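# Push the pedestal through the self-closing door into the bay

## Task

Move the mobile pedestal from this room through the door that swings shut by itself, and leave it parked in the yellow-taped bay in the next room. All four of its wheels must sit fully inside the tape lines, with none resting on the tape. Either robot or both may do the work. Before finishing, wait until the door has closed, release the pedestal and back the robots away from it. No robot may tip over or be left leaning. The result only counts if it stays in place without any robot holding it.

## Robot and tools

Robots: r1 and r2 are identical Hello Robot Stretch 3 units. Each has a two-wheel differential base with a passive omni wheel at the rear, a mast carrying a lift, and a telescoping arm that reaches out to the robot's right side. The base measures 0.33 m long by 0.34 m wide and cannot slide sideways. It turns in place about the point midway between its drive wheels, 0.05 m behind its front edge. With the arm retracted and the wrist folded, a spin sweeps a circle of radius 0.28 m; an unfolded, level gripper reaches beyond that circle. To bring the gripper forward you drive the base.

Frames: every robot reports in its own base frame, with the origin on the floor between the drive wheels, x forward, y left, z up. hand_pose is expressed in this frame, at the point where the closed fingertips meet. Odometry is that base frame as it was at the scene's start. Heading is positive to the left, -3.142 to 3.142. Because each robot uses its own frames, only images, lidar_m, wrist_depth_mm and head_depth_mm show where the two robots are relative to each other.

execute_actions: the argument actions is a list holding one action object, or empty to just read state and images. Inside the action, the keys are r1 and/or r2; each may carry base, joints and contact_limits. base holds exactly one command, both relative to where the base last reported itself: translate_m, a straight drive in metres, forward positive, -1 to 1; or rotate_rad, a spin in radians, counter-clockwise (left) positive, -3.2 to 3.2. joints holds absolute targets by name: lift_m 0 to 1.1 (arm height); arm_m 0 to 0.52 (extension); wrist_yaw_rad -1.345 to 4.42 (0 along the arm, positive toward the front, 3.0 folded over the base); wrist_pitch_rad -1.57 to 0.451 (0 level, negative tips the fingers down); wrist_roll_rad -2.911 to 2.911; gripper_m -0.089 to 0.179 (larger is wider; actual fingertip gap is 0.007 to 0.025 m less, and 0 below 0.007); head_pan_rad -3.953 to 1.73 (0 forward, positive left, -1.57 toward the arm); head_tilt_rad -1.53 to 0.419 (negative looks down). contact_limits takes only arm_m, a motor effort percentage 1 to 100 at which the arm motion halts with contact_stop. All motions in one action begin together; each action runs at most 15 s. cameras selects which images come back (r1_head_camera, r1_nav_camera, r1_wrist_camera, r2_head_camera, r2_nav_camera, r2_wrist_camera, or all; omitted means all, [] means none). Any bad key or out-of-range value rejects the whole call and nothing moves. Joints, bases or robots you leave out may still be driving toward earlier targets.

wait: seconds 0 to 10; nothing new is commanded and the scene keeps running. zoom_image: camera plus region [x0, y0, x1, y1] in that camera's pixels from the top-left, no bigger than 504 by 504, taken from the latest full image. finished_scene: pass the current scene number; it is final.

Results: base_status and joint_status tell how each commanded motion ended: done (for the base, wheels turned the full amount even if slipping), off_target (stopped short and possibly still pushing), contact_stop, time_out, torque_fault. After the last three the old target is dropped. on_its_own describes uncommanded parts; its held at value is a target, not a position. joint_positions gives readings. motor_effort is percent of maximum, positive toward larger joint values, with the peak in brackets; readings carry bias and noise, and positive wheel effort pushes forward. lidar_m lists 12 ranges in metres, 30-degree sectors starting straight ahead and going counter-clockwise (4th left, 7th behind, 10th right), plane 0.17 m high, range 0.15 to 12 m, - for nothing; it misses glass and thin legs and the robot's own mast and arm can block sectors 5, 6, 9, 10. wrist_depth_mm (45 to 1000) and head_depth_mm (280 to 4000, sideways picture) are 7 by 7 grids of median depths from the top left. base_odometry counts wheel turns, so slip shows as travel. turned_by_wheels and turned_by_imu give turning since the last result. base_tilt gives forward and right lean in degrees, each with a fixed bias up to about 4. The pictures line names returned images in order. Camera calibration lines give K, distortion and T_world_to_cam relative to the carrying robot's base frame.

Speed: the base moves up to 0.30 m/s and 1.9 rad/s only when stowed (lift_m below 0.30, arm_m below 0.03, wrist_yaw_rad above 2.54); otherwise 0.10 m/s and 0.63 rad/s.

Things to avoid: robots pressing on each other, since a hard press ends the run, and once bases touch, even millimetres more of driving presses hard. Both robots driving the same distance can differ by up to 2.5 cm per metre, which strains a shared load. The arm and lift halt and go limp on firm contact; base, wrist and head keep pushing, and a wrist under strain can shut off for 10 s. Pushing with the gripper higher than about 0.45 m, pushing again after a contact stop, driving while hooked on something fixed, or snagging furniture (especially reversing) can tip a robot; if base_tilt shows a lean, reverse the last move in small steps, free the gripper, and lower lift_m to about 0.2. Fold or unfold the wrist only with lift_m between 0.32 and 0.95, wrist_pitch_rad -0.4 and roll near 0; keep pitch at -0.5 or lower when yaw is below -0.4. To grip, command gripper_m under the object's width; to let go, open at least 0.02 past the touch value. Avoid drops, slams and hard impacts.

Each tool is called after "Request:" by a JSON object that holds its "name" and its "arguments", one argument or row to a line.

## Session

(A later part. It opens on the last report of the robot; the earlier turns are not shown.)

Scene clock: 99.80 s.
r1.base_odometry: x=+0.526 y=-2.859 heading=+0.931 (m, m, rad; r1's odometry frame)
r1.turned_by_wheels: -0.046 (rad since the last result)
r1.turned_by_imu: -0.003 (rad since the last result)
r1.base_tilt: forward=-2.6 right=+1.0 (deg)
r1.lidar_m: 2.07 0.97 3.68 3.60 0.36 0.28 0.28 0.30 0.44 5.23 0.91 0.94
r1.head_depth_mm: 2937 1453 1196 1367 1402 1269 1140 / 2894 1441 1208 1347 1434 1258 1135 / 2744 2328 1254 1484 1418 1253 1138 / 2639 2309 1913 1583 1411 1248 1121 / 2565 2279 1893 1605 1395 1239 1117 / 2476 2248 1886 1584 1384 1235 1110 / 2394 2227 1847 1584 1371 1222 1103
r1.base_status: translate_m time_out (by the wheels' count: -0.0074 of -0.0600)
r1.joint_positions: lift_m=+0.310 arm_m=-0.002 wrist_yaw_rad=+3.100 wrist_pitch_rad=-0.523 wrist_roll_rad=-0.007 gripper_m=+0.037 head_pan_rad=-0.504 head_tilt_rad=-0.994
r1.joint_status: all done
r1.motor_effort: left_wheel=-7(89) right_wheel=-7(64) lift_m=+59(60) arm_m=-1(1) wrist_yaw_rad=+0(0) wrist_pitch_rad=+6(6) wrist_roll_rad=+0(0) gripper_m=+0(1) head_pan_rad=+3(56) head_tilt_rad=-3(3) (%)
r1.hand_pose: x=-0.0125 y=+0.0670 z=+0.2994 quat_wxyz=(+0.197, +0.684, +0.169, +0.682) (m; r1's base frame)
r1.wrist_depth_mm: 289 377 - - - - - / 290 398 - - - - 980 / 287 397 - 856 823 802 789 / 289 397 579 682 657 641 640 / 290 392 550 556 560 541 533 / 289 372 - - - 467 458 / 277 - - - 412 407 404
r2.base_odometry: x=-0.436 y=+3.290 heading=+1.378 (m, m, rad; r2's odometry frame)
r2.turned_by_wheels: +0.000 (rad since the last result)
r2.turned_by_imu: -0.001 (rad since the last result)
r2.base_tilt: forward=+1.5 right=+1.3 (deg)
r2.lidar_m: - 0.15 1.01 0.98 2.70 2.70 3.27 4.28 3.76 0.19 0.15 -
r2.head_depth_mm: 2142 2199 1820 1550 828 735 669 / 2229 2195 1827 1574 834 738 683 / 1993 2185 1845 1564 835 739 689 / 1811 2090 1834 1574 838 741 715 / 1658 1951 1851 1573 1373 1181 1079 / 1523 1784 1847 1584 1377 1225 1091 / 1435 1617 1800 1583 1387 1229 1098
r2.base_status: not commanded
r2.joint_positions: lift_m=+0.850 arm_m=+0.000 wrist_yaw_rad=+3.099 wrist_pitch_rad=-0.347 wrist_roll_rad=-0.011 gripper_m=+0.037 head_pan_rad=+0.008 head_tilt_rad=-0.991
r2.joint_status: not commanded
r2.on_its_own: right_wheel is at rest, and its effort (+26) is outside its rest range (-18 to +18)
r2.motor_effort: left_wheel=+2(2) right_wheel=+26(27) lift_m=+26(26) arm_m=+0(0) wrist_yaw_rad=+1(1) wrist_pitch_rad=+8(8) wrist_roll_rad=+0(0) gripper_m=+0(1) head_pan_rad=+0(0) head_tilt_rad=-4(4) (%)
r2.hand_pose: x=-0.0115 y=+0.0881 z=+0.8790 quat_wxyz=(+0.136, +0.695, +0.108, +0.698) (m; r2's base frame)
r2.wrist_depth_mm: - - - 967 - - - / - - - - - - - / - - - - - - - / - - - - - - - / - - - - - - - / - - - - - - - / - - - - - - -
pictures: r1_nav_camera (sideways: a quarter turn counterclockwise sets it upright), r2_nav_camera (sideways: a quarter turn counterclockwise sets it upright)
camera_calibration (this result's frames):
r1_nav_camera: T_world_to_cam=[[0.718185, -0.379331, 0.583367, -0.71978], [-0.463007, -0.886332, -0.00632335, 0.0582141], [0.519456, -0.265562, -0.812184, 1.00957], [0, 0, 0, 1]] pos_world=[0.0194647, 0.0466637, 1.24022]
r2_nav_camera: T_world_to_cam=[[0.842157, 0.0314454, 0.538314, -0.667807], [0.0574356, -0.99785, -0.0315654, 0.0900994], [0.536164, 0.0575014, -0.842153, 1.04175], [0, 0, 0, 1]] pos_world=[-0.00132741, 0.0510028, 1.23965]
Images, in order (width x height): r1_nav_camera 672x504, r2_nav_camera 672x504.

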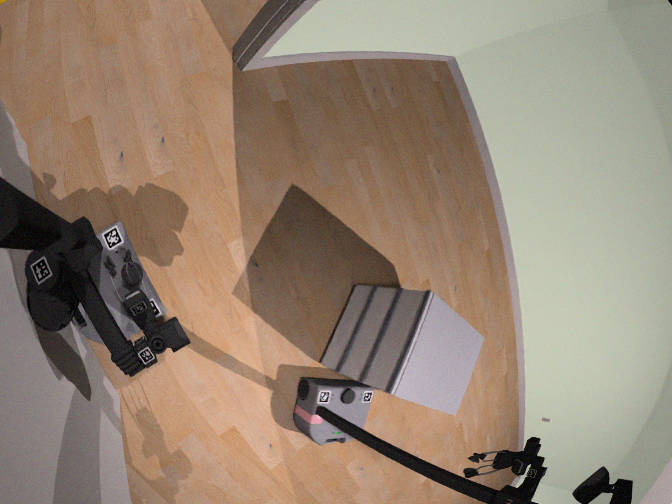

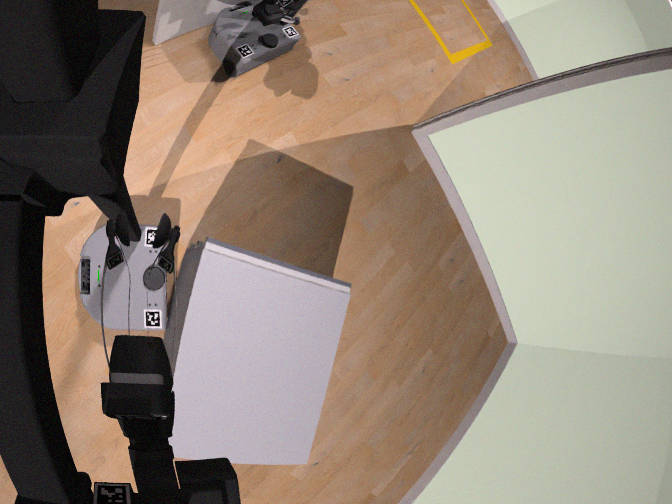

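Request:
{"name": "execute_actions", "arguments": {
  "actions": [
    {"r2":{"base":{"translate_m":-0.22},"joints":{"lift_m":0.27}}}
  ],
  "cameras": []
}}

Request:
{"name": "execute_actions", "arguments": {
  "actions": [
    {"r2":{"base":{"rotate_rad":-1.84}}}
  ],
  "cameras": []
}}

Request:
{"name": "execute_actions", "arguments": {
  "actions": [
    {"r2":{"base":{"translate_m":0.75}}}
  ],
  "cameras": []
}}

Request:
{"name": "execute_actions", "arguments": {
  "actions": [
    {"r2":{"base":{"rotate_rad":1.59}}}
  ],
  "cameras": []
}}

Request:
{"name": "execute_actions", "arguments": {
  "actions": [
    {"r2":{"base":{"translate_m":0.4}}}
  ],
  "cameras": []
}}

Request:
{"name": "execute_actions", "arguments": {
  "actions": [
    {"r2":{"base":{"rotate_rad":1.59},"joints":{"lift_m":0.85}}}
  ],
  "cameras": []
}}

Request:
{"name": "execute_actions", "arguments": {
  "actions": [
    {"r2":{"base":{"translate_m":0.75}}}
  ],
  "cameras": ["r1_nav_camera","r2_nav_camera"]
}}

Scene clock: 116.33 s.
r1.base_odometry: x=+0.526 y=-2.859 heading=+0.931 (m, m, rad; r1's odometry frame)
r1.turned_by_wheels: +0.000 (rad since the last result)
r1.turned_by_imu: +0.001 (rad since the last result)
r1.base_tilt: forward=-2.6 right=+1.0 (deg)
r1.lidar_m: 2.07 0.97 3.68 3.61 0.36 0.28 0.28 0.30 0.44 1.03 0.91 0.94
r1.head_depth_mm: 2960 1459 1192 1552 1431 1265 1139 / 2836 1440 1204 1360 1429 1263 1131 / 2729 2341 1247 1500 1413 1254 1144 / 2635 2273 1910 1588 1405 1248 1117 / 2563 2268 1902 1602 1390 1238 1108 / 2469 2258 1869 1590 1396 1233 1109 / 2366 2251 1850 1588 1380 1221 1104
r1.base_status: not commanded
r1.joint_positions: lift_m=+0.310 arm_m=-0.002 wrist_yaw_rad=+3.100 wrist_pitch_rad=-0.523 wrist_roll_rad=-0.007 gripper_m=+0.037 head_pan_rad=-0.504 head_tilt_rad=-0.994
r1.joint_status: not commanded
r1.motor_effort: left_wheel=-7(7) right_wheel=-6(7) lift_m=+59(59) arm_m=+0(1) wrist_yaw_rad=+0(0) wrist_pitch_rad=+5(6) wrist_roll_rad=-1(1) gripper_m=+1(0) head_pan_rad=+3(3) head_tilt_rad=-3(3) (%)
r1.hand_pose: x=-0.0125 y=+0.0670 z=+0.2994 quat_wxyz=(+0.197, +0.684, +0.169, +0.682) (m; r1's base frame)
r1.wrist_depth_mm: 291 372 - - - - - / 289 398 - - - - 960 / 290 398 - 841 822 796 782 / 289 403 588 680 653 652 635 / 289 397 550 560 572 545 529 / 290 371 - - - 470 455 / 275 - - - 411 408 401
r2.base_odometry: x=-0.478 y=+3.074 heading=+1.378 (m, m, rad; r2's odometry frame)
r2.turned_by_wheels: +0.000 (rad since the last result)
r2.turned_by_imu: -0.001 (rad since the last result)
r2.base_tilt: forward=+1.6 right=+1.2 (deg)
r2.lidar_m: 0.30 0.35 1.09 0.96 2.55 2.56 3.08 4.10 4.04 2.48 0.35 0.30
r2.head_depth_mm: 2314 2208 1825 949 830 847 1075 / 2438 2206 1825 954 834 947 1096 / 2224 2210 1841 955 836 1078 1100 / 2000 2179 1837 963 850 1160 1102 / 1837 2086 1866 1576 1350 1215 1106 / 1697 1953 1850 1576 1368 1221 1091 / 1571 1809 1847 1591 1385 1222 1103
r2.base_status: done
r2.joint_positions: lift_m=+0.270 arm_m=+0.000 wrist_yaw_rad=+3.099 wrist_pitch_rad=-0.347 wrist_roll_rad=-0.011 gripper_m=+0.037 head_pan_rad=+0.008 head_tilt_rad=-0.991
r2.joint_status: all done
r2.motor_effort: left_wheel=+2(5) right_wheel=-3(23) lift_m=+18(24) arm_m=+0(0) wrist_yaw_rad=+1(0) wrist_pitch_rad=+9(9) wrist_roll_rad=+0(0) gripper_m=+0(1) head_pan_rad=-1(0) head_tilt_rad=-5(3) (%)
r2.hand_pose: x=-0.0115 y=+0.0881 z=+0.2994 quat_wxyz=(+0.136, +0.695, +0.108, +0.698) (m; r2's base frame)
r2.wrist_depth_mm: - - - - - - - / - - - - - 971 - / 959 970 - 972 942 940 - / 714 734 734 753 738 745 762 / 582 584 591 591 631 599 620 / 495 519 - 520 - 506 505 / 437 - - - 440 433 436
pictures: none
No camera images: the call's "cameras" was empty. Leave "cameras" out to get every camera's image.

Scene clock: 118.80 s.
r1.base_odometry: x=+0.526 y=-2.859 heading=+0.931 (m, m, rad; r1's odometry frame)
r1.turned_by_wheels: +0.000 (rad since the last result)
r1.turned_by_imu: +0.000 (rad since the last result)
r1.base_tilt: forward=-2.6 right=+0.9 (deg)
r1.lidar_m: 2.08 0.97 3.70 3.60 0.36 0.28 0.28 0.30 0.44 5.23 0.91 0.94
r1.head_depth_mm: 2963 1443 1192 1554 1416 1270 1139 / 2835 1434 1215 1354 1424 1257 1138 / 2743 2374 1248 1493 1419 1258 1143 / 2642 2297 1927 1595 1413 1246 1119 / 2557 2270 1888 1611 1397 1244 1117 / 2473 2237 1877 1591 1390 1226 1107 / 2365 2245 1857 1577 1389 1231 1103
r1.base_status: not commanded
r1.joint_positions: lift_m=+0.310 arm_m=-0.002 wrist_yaw_rad=+3.100 wrist_pitch_rad=-0.523 wrist_roll_rad=-0.007 gripper_m=+0.037 head_pan_rad=-0.504 head_tilt_rad=-0.994
r1.joint_status: not commanded
r1.motor_effort: left_wheel=-7(7) right_wheel=-7(7) lift_m=+59(59) arm_m=-1(1) wrist_yaw_rad=+0(0) wrist_pitch_rad=+6(6) wrist_roll_rad=+0(0) gripper_m=+1(1) head_pan_rad=+3(3) head_tilt_rad=-4(3) (%)
r1.hand_pose: x=-0.0125 y=+0.0670 z=+0.2994 quat_wxyz=(+0.197, +0.684, +0.169, +0.682) (m; r1's base frame)
r1.wrist_depth_mm: 287 374 - - - - - / 288 404 - - - - 973 / 289 396 - 846 825 803 774 / 288 399 577 684 649 645 641 / 289 394 557 572 564 542 528 / 289 373 - - - 462 458 / 276 - - - 413 409 401
r2.base_odometry: x=-0.478 y=+3.074 heading=-0.462 (m, m, rad; r2's odometry frame)
r2.turned_by_wheels: -1.840 (rad since the last result)
r2.turned_by_imu: -1.819 (rad since the last result)
r2.base_tilt: forward=+1.5 right=+1.2 (deg)
r2.lidar_m: 2.96 0.43 0.31 0.30 0.31 1.10 0.96 2.59 2.55 2.70 3.90 4.12
r2.head_depth_mm: 2749 2195 1835 1565 1353 1205 1085 / 2806 2217 1838 1559 1360 1210 1096 / 2762 2237 1827 1560 1366 1218 1103 / 2805 2202 1853 1569 1362 1209 1099 / 2834 2234 1844 1579 1371 1215 1110 / 2612 2209 1855 1582 1382 1177 1084 / 2401 2258 1873 1595 1367 809 810
r2.base_status: done
r2.joint_positions: lift_m=+0.270 arm_m=+0.000 wrist_yaw_rad=+3.099 wrist_pitch_rad=-0.347 wrist_roll_rad=-0.011 gripper_m=+0.037 head_pan_rad=+0.008 head_tilt_rad=-0.991
r2.joint_status: not commanded
r2.motor_effort: left_wheel=+4(16) right_wheel=-4(7) lift_m=+18(19) arm_m=+0(0) wrist_yaw_rad=+1(1) wrist_pitch_rad=+9(9) wrist_roll_rad=+0(0) gripper_m=-1(0) head_pan_rad=+0(1) head_tilt_rad=-4(4) (%)
r2.hand_pose: x=-0.0115 y=+0.0881 z=+0.2994 quat_wxyz=(+0.136, +0.695, +0.108, +0.698) (m; r2's base frame)
r2.wrist_depth_mm: - - - 305 304 302 303 / - - - 341 333 328 329 / 978 956 - 365 362 359 352 / 737 744 423 404 403 393 392 / 593 587 560 456 439 447 448 / 492 515 - 522 - 487 511 / 437 - - - 433 432 435
pictures: none
No camera images: the call's "cameras" was empty. Leave "cameras" out to get every camera's image.

Scene clock: 123.00 s.
r1.base_odometry: x=+0.526 y=-2.859 heading=+0.931 (m, m, rad; r1's odometry frame)
r1.turned_by_wheels: +0.000 (rad since the last result)
r1.turned_by_imu: +0.000 (rad since the last result)
r1.base_tilt: forward=-2.6 right=+0.9 (deg)
r1.lidar_m: 2.07 0.97 3.68 3.61 0.36 0.28 0.28 0.30 0.44 5.22 0.91 0.94
r1.head_depth_mm: 2967 1446 1191 1548 1434 1271 1136 / 2860 1440 1212 1357 1431 1265 1133 / 2746 2330 1249 1489 1420 1255 1140 / 2662 2315 1903 1585 1410 1243 1122 / 2559 2301 1888 1603 1403 1236 1111 / 2467 2256 1866 1581 1390 1227 1109 / 2362 2221 1866 1577 1379 1228 1097
r1.base_status: not commanded
r1.joint_positions: lift_m=+0.310 arm_m=-0.002 wrist_yaw_rad=+3.100 wrist_pitch_rad=-0.523 wrist_roll_rad=-0.007 gripper_m=+0.037 head_pan_rad=-0.504 head_tilt_rad=-0.994
r1.joint_status: not commanded
r1.motor_effort: left_wheel=-7(7) right_wheel=-8(6) lift_m=+59(59) arm_m=-1(1) wrist_yaw_rad=+0(0) wrist_pitch_rad=+5(6) wrist_roll_rad=-1(1) gripper_m=+0(0) head_pan_rad=+3(3) head_tilt_rad=-2(3) (%)
r1.hand_pose: x=-0.0125 y=+0.0670 z=+0.2994 quat_wxyz=(+0.197, +0.684, +0.169, +0.682) (m; r1's base frame)
r1.wrist_depth_mm: 287 374 - - - - - / 288 397 - - - - 974 / 287 397 - 852 829 815 782 / 288 398 580 682 658 650 635 / 289 397 557 560 564 547 531 / 291 371 - - - 468 459 / 276 - - - 411 408 404
r2.base_odometry: x=+0.193 y=+2.740 heading=-0.462 (m, m, rad; r2's odometry frame)
r2.turned_by_wheels: +0.000 (rad since the last result)
r2.turned_by_imu: +0.000 (rad since the last result)
r2.base_tilt: forward=+1.5 right=+1.2 (deg)
r2.lidar_m: 2.39 1.84 1.80 1.91 0.54 0.49 1.71 3.03 2.97 3.16 3.57 3.48
r2.head_depth_mm: 2733 2198 1823 1564 1359 1204 1087 / 2776 2219 1816 1558 1374 1207 1103 / 2818 2205 1822 1564 1360 1211 1102 / 2725 2245 1848 1553 1368 1213 1102 / 2458 2260 1846 1581 1376 1217 1106 / 2176 2248 1856 1573 1374 1225 1092 / 1951 2121 1870 1583 1378 1225 1097
r2.base_status: done
r2.joint_positions: lift_m=+0.270 arm_m=+0.000 wrist_yaw_rad=+3.099 wrist_pitch_rad=-0.347 wrist_roll_rad=-0.011 gripper_m=+0.037 head_pan_rad=+0.008 head_tilt_rad=-0.991
r2.joint_status: not commanded
r2.motor_effort: left_wheel=+4(14) right_wheel=-4(6) lift_m=+18(19) arm_m=+0(0) wrist_yaw_rad=+1(2) wrist_pitch_rad=+8(8) wrist_roll_rad=+0(0) gripper_m=+0(1) head_pan_rad=+0(0) head_tilt_rad=-4(4) (%)
r2.hand_pose: x=-0.0115 y=+0.0881 z=+0.2993 quat_wxyz=(+0.136, +0.695, +0.108, +0.698) (m; r2's base frame)
r2.wrist_depth_mm: 419 606 - - - - - / 420 600 - - - - - / 431 608 - 938 990 - - / 434 616 734 756 737 760 758 / 483 563 585 590 615 603 605 / 492 512 - 519 - 500 503 / 440 - - - 436 440 435
pictures: none
No camera images: the call's "cameras" was empty. Leave "cameras" out to get every camera's image.

Scene clock: 125.33 s.
r1.base_odometry: x=+0.526 y=-2.859 heading=+0.931 (m, m, rad; r1's odometry frame)
r1.turned_by_wheels: +0.000 (rad since the last result)
r1.turned_by_imu: +0.000 (rad since the last result)
r1.base_tilt: forward=-2.6 right=+1.0 (deg)
r1.lidar_m: 2.07 0.97 3.72 3.61 0.36 0.28 0.28 0.30 0.44 5.20 0.91 0.95
r1.head_depth_mm: 2950 1445 1189 1549 1435 1267 1140 / 2863 1432 1204 1361 1433 1263 1130 / 2775 2328 1248 1488 1419 1254 1147 / 2633 2300 1917 1609 1407 1244 1122 / 2572 2283 1886 1608 1395 1243 1111 / 2491 2263 1872 1593 1396 1231 1110 / 2363 2198 1848 1579 1382 1224 1106
r1.base_status: not commanded
r1.joint_positions: lift_m=+0.310 arm_m=-0.002 wrist_yaw_rad=+3.100 wrist_pitch_rad=-0.523 wrist_roll_rad=-0.007 gripper_m=+0.037 head_pan_rad=-0.504 head_tilt_rad=-0.994
r1.joint_status: not commanded
r1.motor_effort: left_wheel=-7(7) right_wheel=-7(7) lift_m=+59(59) arm_m=-1(1) wrist_yaw_rad=-1(0) wrist_pitch_rad=+6(6) wrist_roll_rad=-1(1) gripper_m=+1(1) head_pan_rad=+3(2) head_tilt_rad=-3(3) (%)
r1.hand_pose: x=-0.0125 y=+0.0670 z=+0.2994 quat_wxyz=(+0.197, +0.684, +0.169, +0.682) (m; r1's base frame)
r1.wrist_depth_mm: 287 376 - - - - - / 288 397 - - - - 977 / 288 401 - 850 808 810 767 / 290 400 585 683 666 643 620 / 289 396 550 552 568 539 532 / 290 374 - - - 470 458 / 277 - - - 416 404 402
r2.base_odometry: x=+0.193 y=+2.740 heading=+1.128 (m, m, rad; r2's odometry frame)
r2.turned_by_wheels: +1.590 (rad since the last result)
r2.turned_by_imu: +1.570 (rad since the last result)
r2.base_tilt: forward=+1.6 right=+1.3 (deg)
r2.lidar_m: 1.91 0.54 0.49 1.70 3.03 2.97 3.16 3.57 3.50 2.37 1.83 1.80
r2.head_depth_mm: 1638 1880 1825 1558 1357 1208 1083 / 1747 2025 1831 1561 1364 1207 1101 / 1877 2116 1836 1561 1361 1207 1100 / 2038 2210 1825 1570 1386 1209 1104 / 2195 2237 1836 1576 1371 1223 1108 / 2446 2252 1840 1575 1334 1227 1092 / 2491 2257 1861 1011 1009 1160 1097
r2.base_status: done
r2.joint_positions: lift_m=+0.270 arm_m=+0.000 wrist_yaw_rad=+3.099 wrist_pitch_rad=-0.347 wrist_roll_rad=-0.011 gripper_m=+0.037 head_pan_rad=+0.008 head_tilt_rad=-0.991
r2.joint_status: not commanded
r2.motor_effort: left_wheel=-4(11) right_wheel=+2(8) lift_m=+18(18) arm_m=+0(1) wrist_yaw_rad=+2(0) wrist_pitch_rad=+8(8) wrist_roll_rad=+0(1) gripper_m=+0(0) head_pan_rad=+0(0) head_tilt_rad=-5(5) (%)
r2.hand_pose: x=-0.0115 y=+0.0881 z=+0.2993 quat_wxyz=(+0.136, +0.695, +0.108, +0.698) (m; r2's base frame)
r2.wrist_depth_mm: - - - - - 614 401 / - - - - - 605 406 / 957 971 - 979 972 603 442 / 740 739 714 740 751 604 482 / 584 597 594 594 612 575 533 / 497 510 - 511 - 501 510 / 437 - - - 429 433 433
pictures: none
No camera images: the call's "cameras" was empty. Leave "cameras" out to get every camera's image.

Scene clock: 128.33 s.
r1.base_odometry: x=+0.526 y=-2.859 heading=+0.931 (m, m, rad; r1's odometry frame)
r1.turned_by_wheels: +0.000 (rad since the last result)
r1.turned_by_imu: +0.000 (rad since the last result)
r1.base_tilt: forward=-2.6 right=+1.0 (deg)
r1.lidar_m: 2.07 0.97 3.70 3.60 0.36 0.28 0.28 0.30 0.44 5.22 0.91 0.94
r1.head_depth_mm: 2929 1448 1189 1547 1439 1269 1128 / 2859 1440 1206 1358 1424 1272 1126 / 2766 2339 1256 1487 1417 1252 1147 / 2630 2333 1899 1587 1408 1245 1115 / 2574 2277 1888 1604 1393 1242 1113 / 2479 2261 1849 1585 1383 1234 1112 / 2374 2238 1864 1582 1384 1222 1101
r1.base_status: not commanded
r1.joint_positions: lift_m=+0.310 arm_m=-0.002 wrist_yaw_rad=+3.100 wrist_pitch_rad=-0.523 wrist_roll_rad=-0.007 gripper_m=+0.037 head_pan_rad=-0.504 head_tilt_rad=-0.994
r1.joint_status: not commanded
r1.motor_effort: left_wheel=-7(7) right_wheel=-7(7) lift_m=+59(59) arm_m=-1(1) wrist_yaw_rad=+0(1) wrist_pitch_rad=+6(6) wrist_roll_rad=-1(1) gripper_m=+1(1) head_pan_rad=+2(3) head_tilt_rad=-3(3) (%)
r1.hand_pose: x=-0.0125 y=+0.0670 z=+0.2994 quat_wxyz=(+0.197, +0.684, +0.169, +0.682) (m; r1's base frame)
r1.wrist_depth_mm: 289 373 - - - - - / 289 398 - - - - 960 / 289 396 - 839 820 802 783 / 287 399 570 675 656 648 631 / 288 400 550 555 564 552 532 / 286 373 - - - 462 463 / 277 - - - 417 412 401
r2.base_odometry: x=+0.365 y=+3.101 heading=+1.128 (m, m, rad; r2's odometry frame)
r2.turned_by_wheels: +0.000 (rad since the last result)
r2.turned_by_imu: +0.000 (rad since the last result)
r2.base_tilt: forward=+1.5 right=+1.2 (deg)
r2.lidar_m: 1.57 2.14 0.39 0.38 1.79 3.29 3.51 3.80 3.74 1.94 1.50 1.47
r2.head_depth_mm: 1337 1546 1733 1559 1364 1204 1083 / 1430 1649 1791 1560 1360 1206 1099 / 1531 1798 1833 1562 1372 1207 1106 / 1661 1981 1827 1567 1363 1214 1104 / 1794 2102 1845 1564 1373 1216 1099 / 1978 2203 1858 1586 1375 1211 1095 / 2146 2251 1865 1581 1378 1013 1006
r2.base_status: done
r2.joint_positions: lift_m=+0.270 arm_m=+0.000 wrist_yaw_rad=+3.099 wrist_pitch_rad=-0.347 wrist_roll_rad=-0.011 gripper_m=+0.037 head_pan_rad=+0.008 head_tilt_rad=-0.991
r2.joint_status: not commanded
r2.motor_effort: left_wheel=-4(10) right_wheel=+1(6) lift_m=+18(18) arm_m=-1(1) wrist_yaw_rad=+1(1) wrist_pitch_rad=+9(8) wrist_roll_rad=+0(0) gripper_m=-1(0) head_pan_rad=+0(0) head_tilt_rad=-4(5) (%)
r2.hand_pose: x=-0.0115 y=+0.0881 z=+0.2993 quat_wxyz=(+0.136, +0.695, +0.108, +0.698) (m; r2's base frame)
r2.wrist_depth_mm: - - - 378 374 366 363 / - - - 412 404 401 403 / 945 948 - 447 447 431 892 / 721 725 748 491 495 478 730 / 581 591 593 541 535 540 592 / 493 511 - 518 - 499 503 / 438 - - - 434 439 428
pictures: none
No camera images: the call's "cameras" was empty. Leave "cameras" out to get every camera's image.

Scene clock: 134.43 s.
r1.base_odometry: x=+0.526 y=-2.859 heading=+0.931 (m, m, rad; r1's odometry frame)
r1.turned_by_wheels: +0.000 (rad since the last result)
r1.turned_by_imu: +0.000 (rad since the last result)
r1.base_tilt: forward=-2.6 right=+1.0 (deg)
r1.lidar_m: 2.07 0.97 3.70 3.60 0.36 0.28 0.28 0.30 0.44 5.22 0.91 0.94
r1.head_depth_mm: 2933 1452 1195 1549 1439 1270 1137 / 2846 1437 1205 1349 1422 1264 1126 / 2734 2328 1248 1493 1419 1254 1144 / 2677 2329 1899 1582 1410 1247 1122 / 2601 2282 1882 1615 1401 1242 1118 / 2432 2278 1880 1588 1396 1231 1109 / 2374 2211 1839 1572 1375 1223 1105
r1.base_status: not commanded
r1.joint_positions: lift_m=+0.310 arm_m=-0.002 wrist_yaw_rad=+3.100 wrist_pitch_rad=-0.523 wrist_roll_rad=-0.007 gripper_m=+0.037 head_pan_rad=-0.504 head_tilt_rad=-0.994
r1.joint_status: not commanded
r1.motor_effort: left_wheel=-7(7) right_wheel=-7(7) lift_m=+59(59) arm_m=+0(1) wrist_yaw_rad=+0(0) wrist_pitch_rad=+6(6) wrist_roll_rad=+0(1) gripper_m=+1(1) head_pan_rad=+4(2) head_tilt_rad=-2(3) (%)
r1.hand_pose: x=-0.0125 y=+0.0670 z=+0.2994 quat_wxyz=(+0.197, +0.684, +0.169, +0.682) (m; r1's base frame)
r1.wrist_depth_mm: 291 374 - - - - - / 290 392 - - - - - / 290 399 - 853 851 807 783 / 288 397 575 678 665 644 638 / 288 402 555 556 564 540 534 / 290 374 - - - 466 456 / 276 - - - 412 410 405
r2.base_odometry: x=+0.365 y=+3.101 heading=+2.718 (m, m, rad; r2's odometry frame)
r2.turned_by_wheels: +1.590 (rad since the last result)
r2.turned_by_imu: +1.572 (rad since the last result)
r2.base_tilt: forward=+1.5 right=+1.3 (deg)
r2.lidar_m: 0.38 1.79 3.29 3.52 3.79 3.73 1.92 1.50 1.47 1.58 2.13 0.39
r2.head_depth_mm: 2778 2184 1760 966 870 1187 1082 / 2754 2194 1113 956 879 1186 1089 / 2678 2211 1117 954 881 1187 1099 / 2029 2019 1149 960 884 1191 1102 / 1736 2010 1857 1571 1346 1216 1109 / 1669 1936 1863 1580 1373 1224 1092 / 2666 2243 1871 1585 1374 1220 1095
r2.base_status: done
r2.joint_positions: lift_m=+0.850 arm_m=+0.000 wrist_yaw_rad=+3.099 wrist_pitch_rad=-0.347 wrist_roll_rad=-0.011 gripper_m=+0.037 head_pan_rad=+0.008 head_tilt_rad=-0.991
r2.joint_status: all done
r2.motor_effort: left_wheel=-3(13) right_wheel=+1(7) lift_m=+33(34) arm_m=-1(0) wrist_yaw_rad=+1(1) wrist_pitch_rad=+8(9) wrist_roll_rad=+0(0) gripper_m=+0(1) head_pan_rad=+0(0) head_tilt_rad=-4(4) (%)
r2.hand_pose: x=-0.0115 y=+0.0880 z=+0.8787 quat_wxyz=(+0.136, +0.695, +0.108, +0.698) (m; r2's base frame)
r2.wrist_depth_mm: - - - - - - - / - - - - - - - / - - - - - - - / - - - - - - - / - - - - - - - / - - - - - - - / - - - - - - -
pictures: none
No camera images: the call's "cameras" was empty. Leave "cameras" out to get every camera's image.

Scene clock: 143.20 s.
r1.base_odometry: x=+0.526 y=-2.859 heading=+0.931 (m, m, rad; r1's odometry frame)
r1.turned_by_wheels: +0.000 (rad since the last result)
r1.turned_by_imu: +0.001 (rad since the last result)
r1.base_tilt: forward=-2.6 right=+1.0 (deg)
r1.lidar_m: 0.71 0.97 3.71 3.59 0.36 0.28 0.28 0.30 0.44 5.21 0.51 0.51
r1.head_depth_mm: 2943 2390 1908 1506 1444 1269 1131 / 2839 2355 1179 1063 1398 1258 1132 / 2750 2326 1167 993 1048 1258 1142 / 2607 2319 1158 991 1142 1245 1117 / 2558 2276 1884 1029 1331 1242 1110 / 2468 2268 1866 1495 1387 1231 1109 / 2374 2243 1854 1587 1378 1227 1101
r1.base_status: not commanded
r1.joint_positions: lift_m=+0.310 arm_m=-0.002 wrist_yaw_rad=+3.100 wrist_pitch_rad=-0.523 wrist_roll_rad=-0.007 gripper_m=+0.037 head_pan_rad=-0.504 head_tilt_rad=-0.994
r1.joint_status: not commanded
r1.motor_effort: left_wheel=-7(7) right_wheel=-7(7) lift_m=+59(59) arm_m=-1(1) wrist_yaw_rad=+0(0) wrist_pitch_rad=+6(5) wrist_roll_rad=-1(0) gripper_m=+2(0) head_pan_rad=+3(3) head_tilt_rad=-3(4) (%)
r1.hand_pose: x=-0.0125 y=+0.0670 z=+0.2994 quat_wxyz=(+0.197, +0.684, +0.169, +0.682) (m; r1's base frame)
r1.wrist_depth_mm: 284 373 - - - - - / 288 397 - - - - 966 / 290 397 - 842 840 815 779 / 289 397 581 679 662 642 629 / 291 398 562 557 561 534 530 / 289 374 - - - 469 460 / 276 - - - 412 404 404
r2.base_odometry: x=-0.319 y=+3.410 heading=+2.717 (m, m, rad; r2's odometry frame)
r2.turned_by_wheels: -0.001 (rad since the last result)
r2.turned_by_imu: -0.029 (rad since the last result)
r2.base_tilt: forward=+1.5 right=+1.2 (deg)
r2.lidar_m: - 1.11 2.88 3.05 4.39 4.34 2.53 1.94 1.90 0.19 0.15 -
r2.head_depth_mm: 2781 2198 1817 949 826 733 670 / 2805 2204 1827 956 829 739 681 / 2792 2223 1833 954 834 739 674 / 1515 1794 1689 1539 1314 1160 696 / 1270 1298 1499 1513 1380 1217 1106 / 1176 1304 1534 1574 1369 1218 1089 / 1064 1197 1346 1552 1377 1222 1091
r2.base_status: translate_m off_target (by the wheels' count: +0.7499 of +0.7500)
r2.joint_positions: lift_m=+0.850 arm_m=+0.000 wrist_yaw_rad=+3.100 wrist_pitch_rad=-0.347 wrist_roll_rad=-0.011 gripper_m=+0.037 head_pan_rad=+0.008 head_tilt_rad=-0.992
r2.joint_status: not commanded
r2.on_its_own: right_wheel is at rest, and its effort (+27) is outside its rest range (-18 to +18)
r2.motor_effort: left_wheel=-1(38) right_wheel=+27(60) lift_m=+26(33) arm_m=-1(1) wrist_yaw_rad=+0(1) wrist_pitch_rad=+9(9) wrist_roll_rad=-1(0) gripper_m=+1(1) head_pan_rad=+0(0) head_tilt_rad=-4(5) (%)
r2.hand_pose: x=-0.0116 y=+0.0880 z=+0.8790 quat_wxyz=(+0.136, +0.695, +0.109, +0.698) (m; r2's base frame)
r2.wrist_depth_mm: - - - - - - - / - - - - - - - / - - - - - - - / - - - - - - - / - - - - - - - / - - - - - - - / - - - - - - -
pictures: r1_nav_camera (sideways: a quarter turn counterclockwise sets it upright), r2_nav_camera (sideways: a quarter turn counterclockwise sets it upright)
camera_calibration (this result's frames):
r1_nav_camera: T_world_to_cam=[[0.718185, -0.379331, 0.583367, -0.71978], [-0.463007, -0.886332, -0.00632335, 0.0582141], [0.519456, -0.265562, -0.812184, 1.00957], [0, 0, 0, 1]] pos_world=[0.0194647, 0.0466637, 1.24022]
r2_nav_camera: T_world_to_cam=[[0.842637, 0.0314505, 0.537562, -0.666831], [0.0574089, -0.99785, -0.0316093, 0.0901567], [0.535413, 0.057496, -0.842631, 1.04238], [0, 0, 0, 1]] pos_world=[-0.001383, 0.0510023, 1.23966]
Images, in order (width x height): r1_nav_camera 672x504, r2_nav_camera 672x504.

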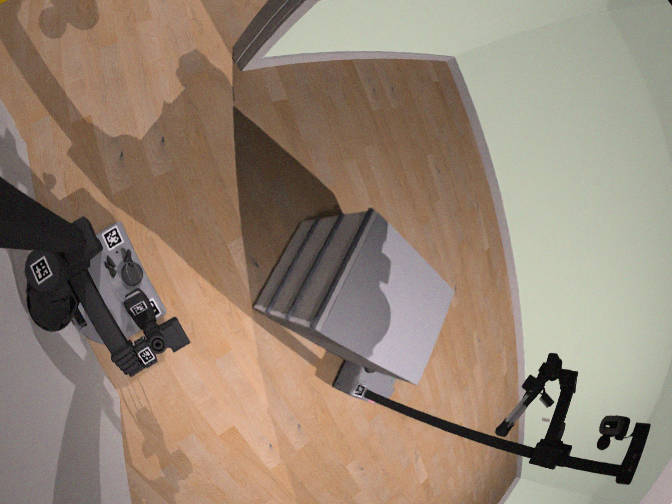

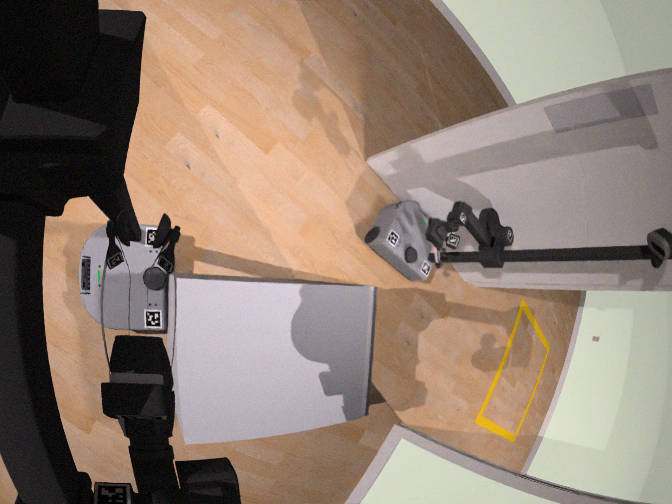

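Request:
{"name": "execute_actions", "arguments": {
  "actions": [
    {"r1":{"joints":{"head_pan_rad":0.2}},"r2":{"base":{"translate_m":0.4}}}
  ],
  "cameras": ["r1_nav_camera","r2_nav_camera"]
}}

Scene clock: 153.13 s.
r1.base_odometry: x=+0.526 y=-2.859 heading=+0.931 (m, m, rad; r1's odometry frame)
r1.turned_by_wheels: +0.000 (rad since the last result)
r1.turned_by_imu: +0.001 (rad since the last result)
r1.base_tilt: forward=-2.6 right=+1.0 (deg)
r1.lidar_m: 0.25 0.47 3.69 3.61 0.36 0.28 0.28 0.30 0.44 5.21 0.65 0.30
r1.head_depth_mm: 2315 2381 1953 1007 872 909 1136 / 2367 2342 1936 998 869 830 1129 / 2476 2303 1937 993 863 804 1126 / 2353 2295 1900 984 855 787 1105 / 1686 1963 1884 1597 1343 1222 1115 / 1321 1470 1649 1583 1395 1238 1108 / 1084 1176 1286 1497 1389 1223 1102
r1.base_status: not commanded
r1.joint_positions: lift_m=+0.310 arm_m=-0.002 wrist_yaw_rad=+3.100 wrist_pitch_rad=-0.523 wrist_roll_rad=-0.007 gripper_m=+0.037 head_pan_rad=+0.193 head_tilt_rad=-0.994
r1.joint_status: all done
r1.motor_effort: left_wheel=-7(7) right_wheel=-7(7) lift_m=+59(59) arm_m=-1(1) wrist_yaw_rad=+0(0) wrist_pitch_rad=+6(6) wrist_roll_rad=-1(0) gripper_m=+1(2) head_pan_rad=+5(55) head_tilt_rad=-3(3) (%)
r1.hand_pose: x=-0.0125 y=+0.0670 z=+0.2994 quat_wxyz=(+0.197, +0.684, +0.169, +0.682) (m; r1's base frame)
r1.wrist_depth_mm: 289 376 - - - - - / 291 400 - - - - 962 / 287 395 - 853 828 816 783 / 289 396 576 685 648 650 630 / 292 396 555 555 567 539 527 / 288 374 - - - 463 461 / 277 - - - 417 408 401
r2.base_odometry: x=-0.683 y=+3.576 heading=+2.716 (m, m, rad; r2's odometry frame)
r2.turned_by_wheels: -0.001 (rad since the last result)
r2.turned_by_imu: -0.048 (rad since the last result)
r2.base_tilt: forward=+1.6 right=+1.2 (deg)
r2.lidar_m: 0.16 0.69 0.81 2.79 3.89 4.68 2.93 2.16 2.10 0.19 0.15 -
r2.head_depth_mm: 2740 2201 1820 946 830 735 668 / 2760 2205 1832 954 831 737 679 / 2803 2214 1824 981 830 739 674 / 1338 1592 1759 1574 1363 1212 1090 / 1088 1232 1132 1320 1327 1217 1111 / 875 1084 1065 1001 1332 1220 1089 / 862 964 1085 1221 1354 1229 1099
r2.base_status: translate_m off_target (by the wheels' count: +0.3999 of +0.4000)
r2.joint_positions: lift_m=+0.850 arm_m=+0.000 wrist_yaw_rad=+3.100 wrist_pitch_rad=-0.347 wrist_roll_rad=-0.011 gripper_m=+0.037 head_pan_rad=+0.008 head_tilt_rad=-0.992
r2.joint_status: not commanded
r2.on_its_own: right_wheel is at rest, and its effort (+26) is outside its rest range (-18 to +18)
r2.motor_effort: left_wheel=+1(14) right_wheel=+26(42) lift_m=+26(26) arm_m=-1(0) wrist_yaw_rad=+0(0) wrist_pitch_rad=+8(9) wrist_roll_rad=+0(0) gripper_m=+1(0) head_pan_rad=+0(0) head_tilt_rad=-3(4) (%)
r2.hand_pose: x=-0.0116 y=+0.0881 z=+0.8790 quat_wxyz=(+0.136, +0.695, +0.108, +0.698) (m; r2's base frame)
r2.wrist_depth_mm: - - - - - - - / - - - - - - - / - - - - - - 689 / - - - - - - 724 / - - - - - - 749 / - - - - - - 801 / - - - - - - 878
pictures: r1_nav_camera (sideways: a quarter turn counterclockwise sets it upright), r2_nav_camera (sideways: a quarter turn counterclockwise sets it upright)
camera_calibration (this result's frames):
r1_nav_camera: T_world_to_cam=[[0.794181, 0.170171, 0.583369, -0.720246], [0.213951, -0.976824, -0.00632331, 0.0540846], [0.568772, 0.129834, -0.812183, 1.00926], [0, 0, 0, 1]] pos_world=[-0.0136074, 0.0443591, 1.24022]
r2_nav_camera: T_world_to_cam=[[0.842704, 0.0314517, 0.537457, -0.666694], [0.0574057, -0.99785, -0.0316155, 0.0901647], [0.535307, 0.0574956, -0.842698, 1.04247], [0, 0, 0, 1]] pos_world=[-0.00139082, 0.0510023, 1.23966]
Images, in order (width x height): r1_nav_camera 672x504, r2_nav_camera 672x504.

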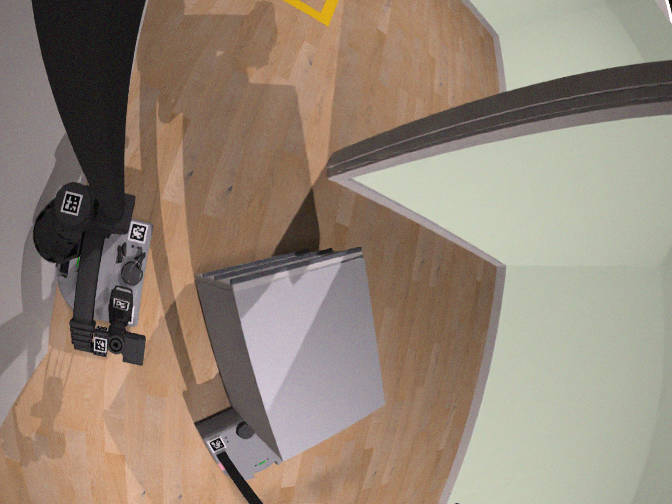

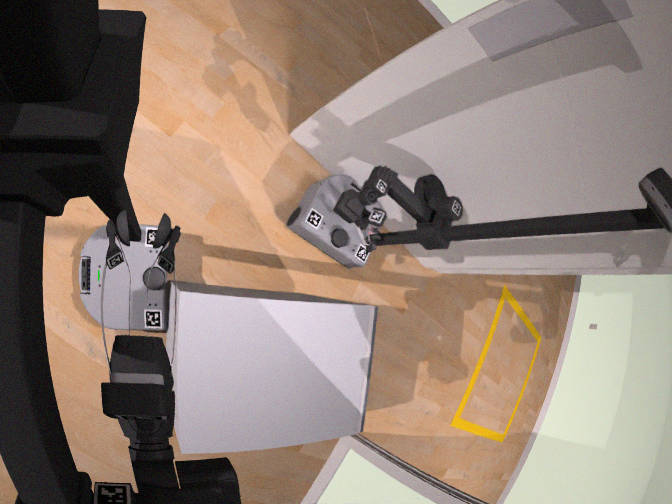

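Request:
{"name": "execute_actions", "arguments": {
  "actions": [
    {"r2":{"base":{"rotate_rad":-0.42}}}
  ],
  "cameras": []
}}

Request:
{"name": "execute_actions", "arguments": {
  "actions": [
    {"r2":{"base":{"translate_m":0.3}}}
  ],
  "cameras": ["r1_nav_camera","r2_nav_camera"]
}}

Scene clock: 159.73 s.
r1.base_odometry: x=+0.526 y=-2.859 heading=+0.931 (m, m, rad; r1's odometry frame)
r1.turned_by_wheels: +0.000 (rad since the last result)
r1.turned_by_imu: +0.000 (rad since the last result)
r1.base_tilt: forward=-2.6 right=+1.0 (deg)
r1.lidar_m: 0.25 0.46 3.70 3.60 0.36 0.28 0.28 0.30 0.44 5.23 0.64 0.30
r1.head_depth_mm: 2317 2391 1954 1012 874 908 1138 / 2384 2335 1938 1001 870 833 1132 / 2436 2353 1908 992 864 804 1123 / 2364 2302 1900 984 858 784 1109 / 1704 1928 1877 1600 1342 1220 1114 / 1324 1476 1652 1594 1385 1227 1104 / 1080 1174 1299 1490 1377 1229 1108
r1.base_status: not commanded
r1.joint_positions: lift_m=+0.310 arm_m=-0.002 wrist_yaw_rad=+3.100 wrist_pitch_rad=-0.523 wrist_roll_rad=-0.007 gripper_m=+0.037 head_pan_rad=+0.193 head_tilt_rad=-0.994
r1.joint_status: not commanded
r1.motor_effort: left_wheel=-7(7) right_wheel=-8(7) lift_m=+59(59) arm_m=-1(1) wrist_yaw_rad=+0(0) wrist_pitch_rad=+6(6) wrist_roll_rad=-1(0) gripper_m=+2(1) head_pan_rad=+5(5) head_tilt_rad=-3(2) (%)
r1.hand_pose: x=-0.0125 y=+0.0670 z=+0.2994 quat_wxyz=(+0.197, +0.684, +0.169, +0.682) (m; r1's base frame)
r1.wrist_depth_mm: 288 376 - - - - - / 292 397 - - - - 984 / 288 393 - 844 826 802 776 / 286 399 573 681 659 634 641 / 287 392 551 566 575 550 532 / 290 375 - - - 464 459 / 276 - - - 415 406 403
r2.base_odometry: x=-0.683 y=+3.576 heading=+2.296 (m, m, rad; r2's odometry frame)
r2.turned_by_wheels: -0.420 (rad since the last result)
r2.turned_by_imu: -0.416 (rad since the last result)
r2.base_tilt: forward=+1.5 right=+1.2 (deg)
r2.lidar_m: - 0.19 0.82 2.68 2.90 4.36 4.68 2.67 2.12 2.09 0.15 -
r2.head_depth_mm: 2651 1208 1414 1561 831 735 1076 / 2797 2225 1778 954 830 739 1056 / 2817 2218 1824 951 838 741 694 / 2782 2218 1848 956 835 741 695 / 2835 2222 1850 969 884 1194 1110 / 2825 2220 1845 1570 1346 1217 1092 / 2861 2267 1665 1543 1209 1223 1093
r2.base_status: done
r2.joint_positions: lift_m=+0.850 arm_m=+0.000 wrist_yaw_rad=+3.100 wrist_pitch_rad=-0.347 wrist_roll_rad=-0.011 gripper_m=+0.037 head_pan_rad=+0.008 head_tilt_rad=-0.992
r2.joint_status: not commanded
r2.motor_effort: left_wheel=+4(10) right_wheel=-4(21) lift_m=+26(26) arm_m=-1(0) wrist_yaw_rad=+0(1) wrist_pitch_rad=+8(9) wrist_roll_rad=+0(0) gripper_m=+1(0) head_pan_rad=+0(1) head_tilt_rad=-3(4) (%)
r2.hand_pose: x=-0.0116 y=+0.0880 z=+0.8790 quat_wxyz=(+0.136, +0.695, +0.108, +0.698) (m; r2's base frame)
r2.wrist_depth_mm: - - - - - 709 688 / - - - - - 759 733 / - - - - - 840 787 / - - - - 970 903 838 / - - - - - 988 728 / - - - - - 925 763 / - - - - - 875 857
pictures: none
No camera images: the call's "cameras" was empty. Leave "cameras" out to get every camera's image.

Scene clock: 163.73 s.
r1.base_odometry: x=+0.526 y=-2.859 heading=+0.931 (m, m, rad; r1's odometry frame)
r1.turned_by_wheels: +0.000 (rad since the last result)
r1.turned_by_imu: +0.000 (rad since the last result)
r1.base_tilt: forward=-2.6 right=+1.0 (deg)
r1.lidar_m: 0.35 0.35 0.39 3.60 0.36 0.28 0.28 0.30 0.44 5.23 0.44 0.43
r1.head_depth_mm: 2327 2366 1951 1655 1434 1112 1089 / 2400 2382 1939 1578 884 1102 1105 / 2431 2311 1918 994 862 1166 1124 / 2352 2275 1893 983 857 1106 1117 / 1693 1953 1879 978 854 1061 1109 / 1318 1465 1652 973 852 1015 1107 / 1076 1178 1298 964 840 1063 1102
r1.base_status: not commanded
r1.joint_positions: lift_m=+0.310 arm_m=-0.002 wrist_yaw_rad=+3.100 wrist_pitch_rad=-0.523 wrist_roll_rad=-0.007 gripper_m=+0.037 head_pan_rad=+0.193 head_tilt_rad=-0.994
r1.joint_status: not commanded
r1.motor_effort: left_wheel=-7(7) right_wheel=-7(7) lift_m=+59(59) arm_m=-1(1) wrist_yaw_rad=+0(1) wrist_pitch_rad=+6(6) wrist_roll_rad=+0(1) gripper_m=+1(1) head_pan_rad=+5(5) head_tilt_rad=-3(2) (%)
r1.hand_pose: x=-0.0125 y=+0.0670 z=+0.2994 quat_wxyz=(+0.197, +0.684, +0.169, +0.682) (m; r1's base frame)
r1.wrist_depth_mm: 289 376 - - - - 312 / 291 392 - - - - 324 / 289 400 - 857 843 755 337 / 288 394 578 682 669 471 349 / 290 397 547 558 568 520 365 / 289 376 - - - 466 381 / 277 - - - 415 410 395
r2.base_odometry: x=-0.882 y=+3.800 heading=+2.296 (m, m, rad; r2's odometry frame)
r2.turned_by_wheels: +0.000 (rad since the last result)
r2.turned_by_imu: +0.000 (rad since the last result)
r2.base_tilt: forward=+1.6 right=+1.2 (deg)
r2.lidar_m: - 0.94 0.48 0.76 2.86 4.31 4.98 2.71 2.16 2.13 0.15 -
r2.head_depth_mm: 2765 2183 1128 1274 827 739 1053 / 2806 2215 1808 950 829 735 1037 / 2819 2208 1837 957 832 740 684 / 2840 2229 1848 957 835 741 686 / 2825 2227 1836 1511 1290 1213 1105 / 2817 2243 1855 1582 1376 1216 1091 / 2800 2265 1855 1546 1375 1106 1070
r2.base_status: done
r2.joint_positions: lift_m=+0.850 arm_m=+0.000 wrist_yaw_rad=+3.100 wrist_pitch_rad=-0.347 wrist_roll_rad=-0.011 gripper_m=+0.037 head_pan_rad=+0.008 head_tilt_rad=-0.992
r2.joint_status: not commanded
r2.motor_effort: left_wheel=+14(65) right_wheel=+3(27) lift_m=+26(26) arm_m=+0(0) wrist_yaw_rad=+0(0) wrist_pitch_rad=+8(8) wrist_roll_rad=-1(1) gripper_m=+2(0) head_pan_rad=+0(0) head_tilt_rad=-4(4) (%)
r2.hand_pose: x=-0.0115 y=+0.0880 z=+0.8790 quat_wxyz=(+0.136, +0.695, +0.108, +0.698) (m; r2's base frame)
r2.wrist_depth_mm: - - - 755 696 679 621 / - - - 798 733 707 661 / - - - 889 815 768 701 / - - - 969 894 805 785 / - - - - 735 675 881 / - - - - 934 - 959 / - - - - 846 - -
pictures: r1_nav_camera (sideways: a quarter turn counterclockwise sets it upright), r2_nav_camera (sideways: a quarter turn counterclockwise sets it upright)
camera_calibration (this result's frames):
r1_nav_camera: T_world_to_cam=[[0.79418, 0.170176, 0.583369, -0.720246], [0.213957, -0.976823, -0.00632331, 0.0540846], [0.568772, 0.129838, -0.812183, 1.00926], [0, 0, 0, 1]] pos_world=[-0.0136076, 0.044359, 1.24022]
r2_nav_camera: T_world_to_cam=[[0.842709, 0.0314496, 0.537451, -0.666686], [0.057403, -0.99785, -0.0316158, 0.0901653], [0.535301, 0.0574942, -0.842702, 1.04247], [0, 0, 0, 1]] pos_world=[-0.00139117, 0.0510023, 1.23966]
Images, in order (width x height): r1_nav_camera 672x504, r2_nav_camera 672x504.

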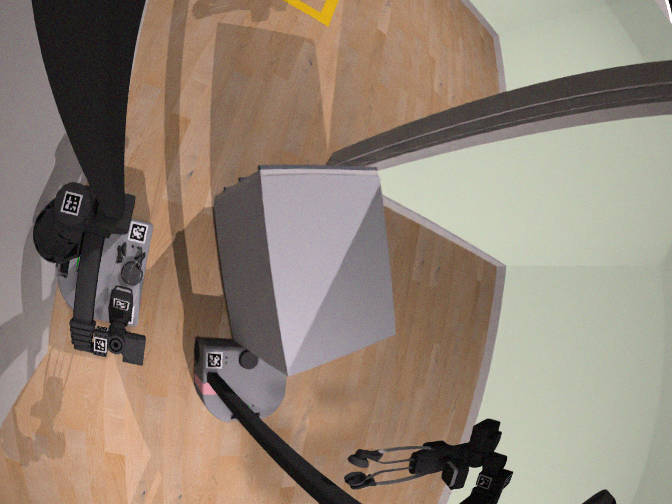

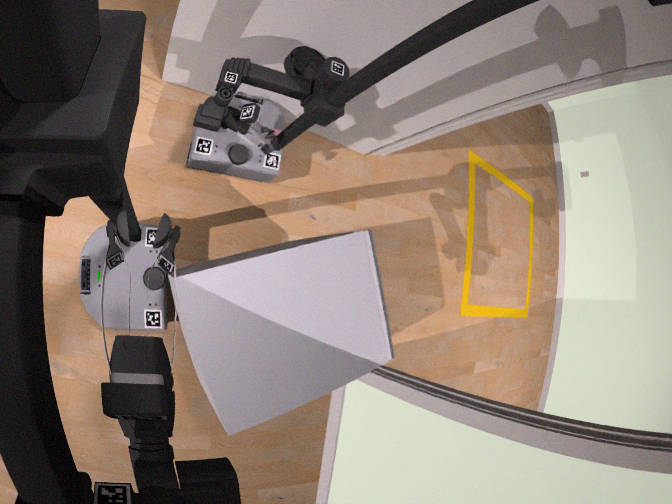

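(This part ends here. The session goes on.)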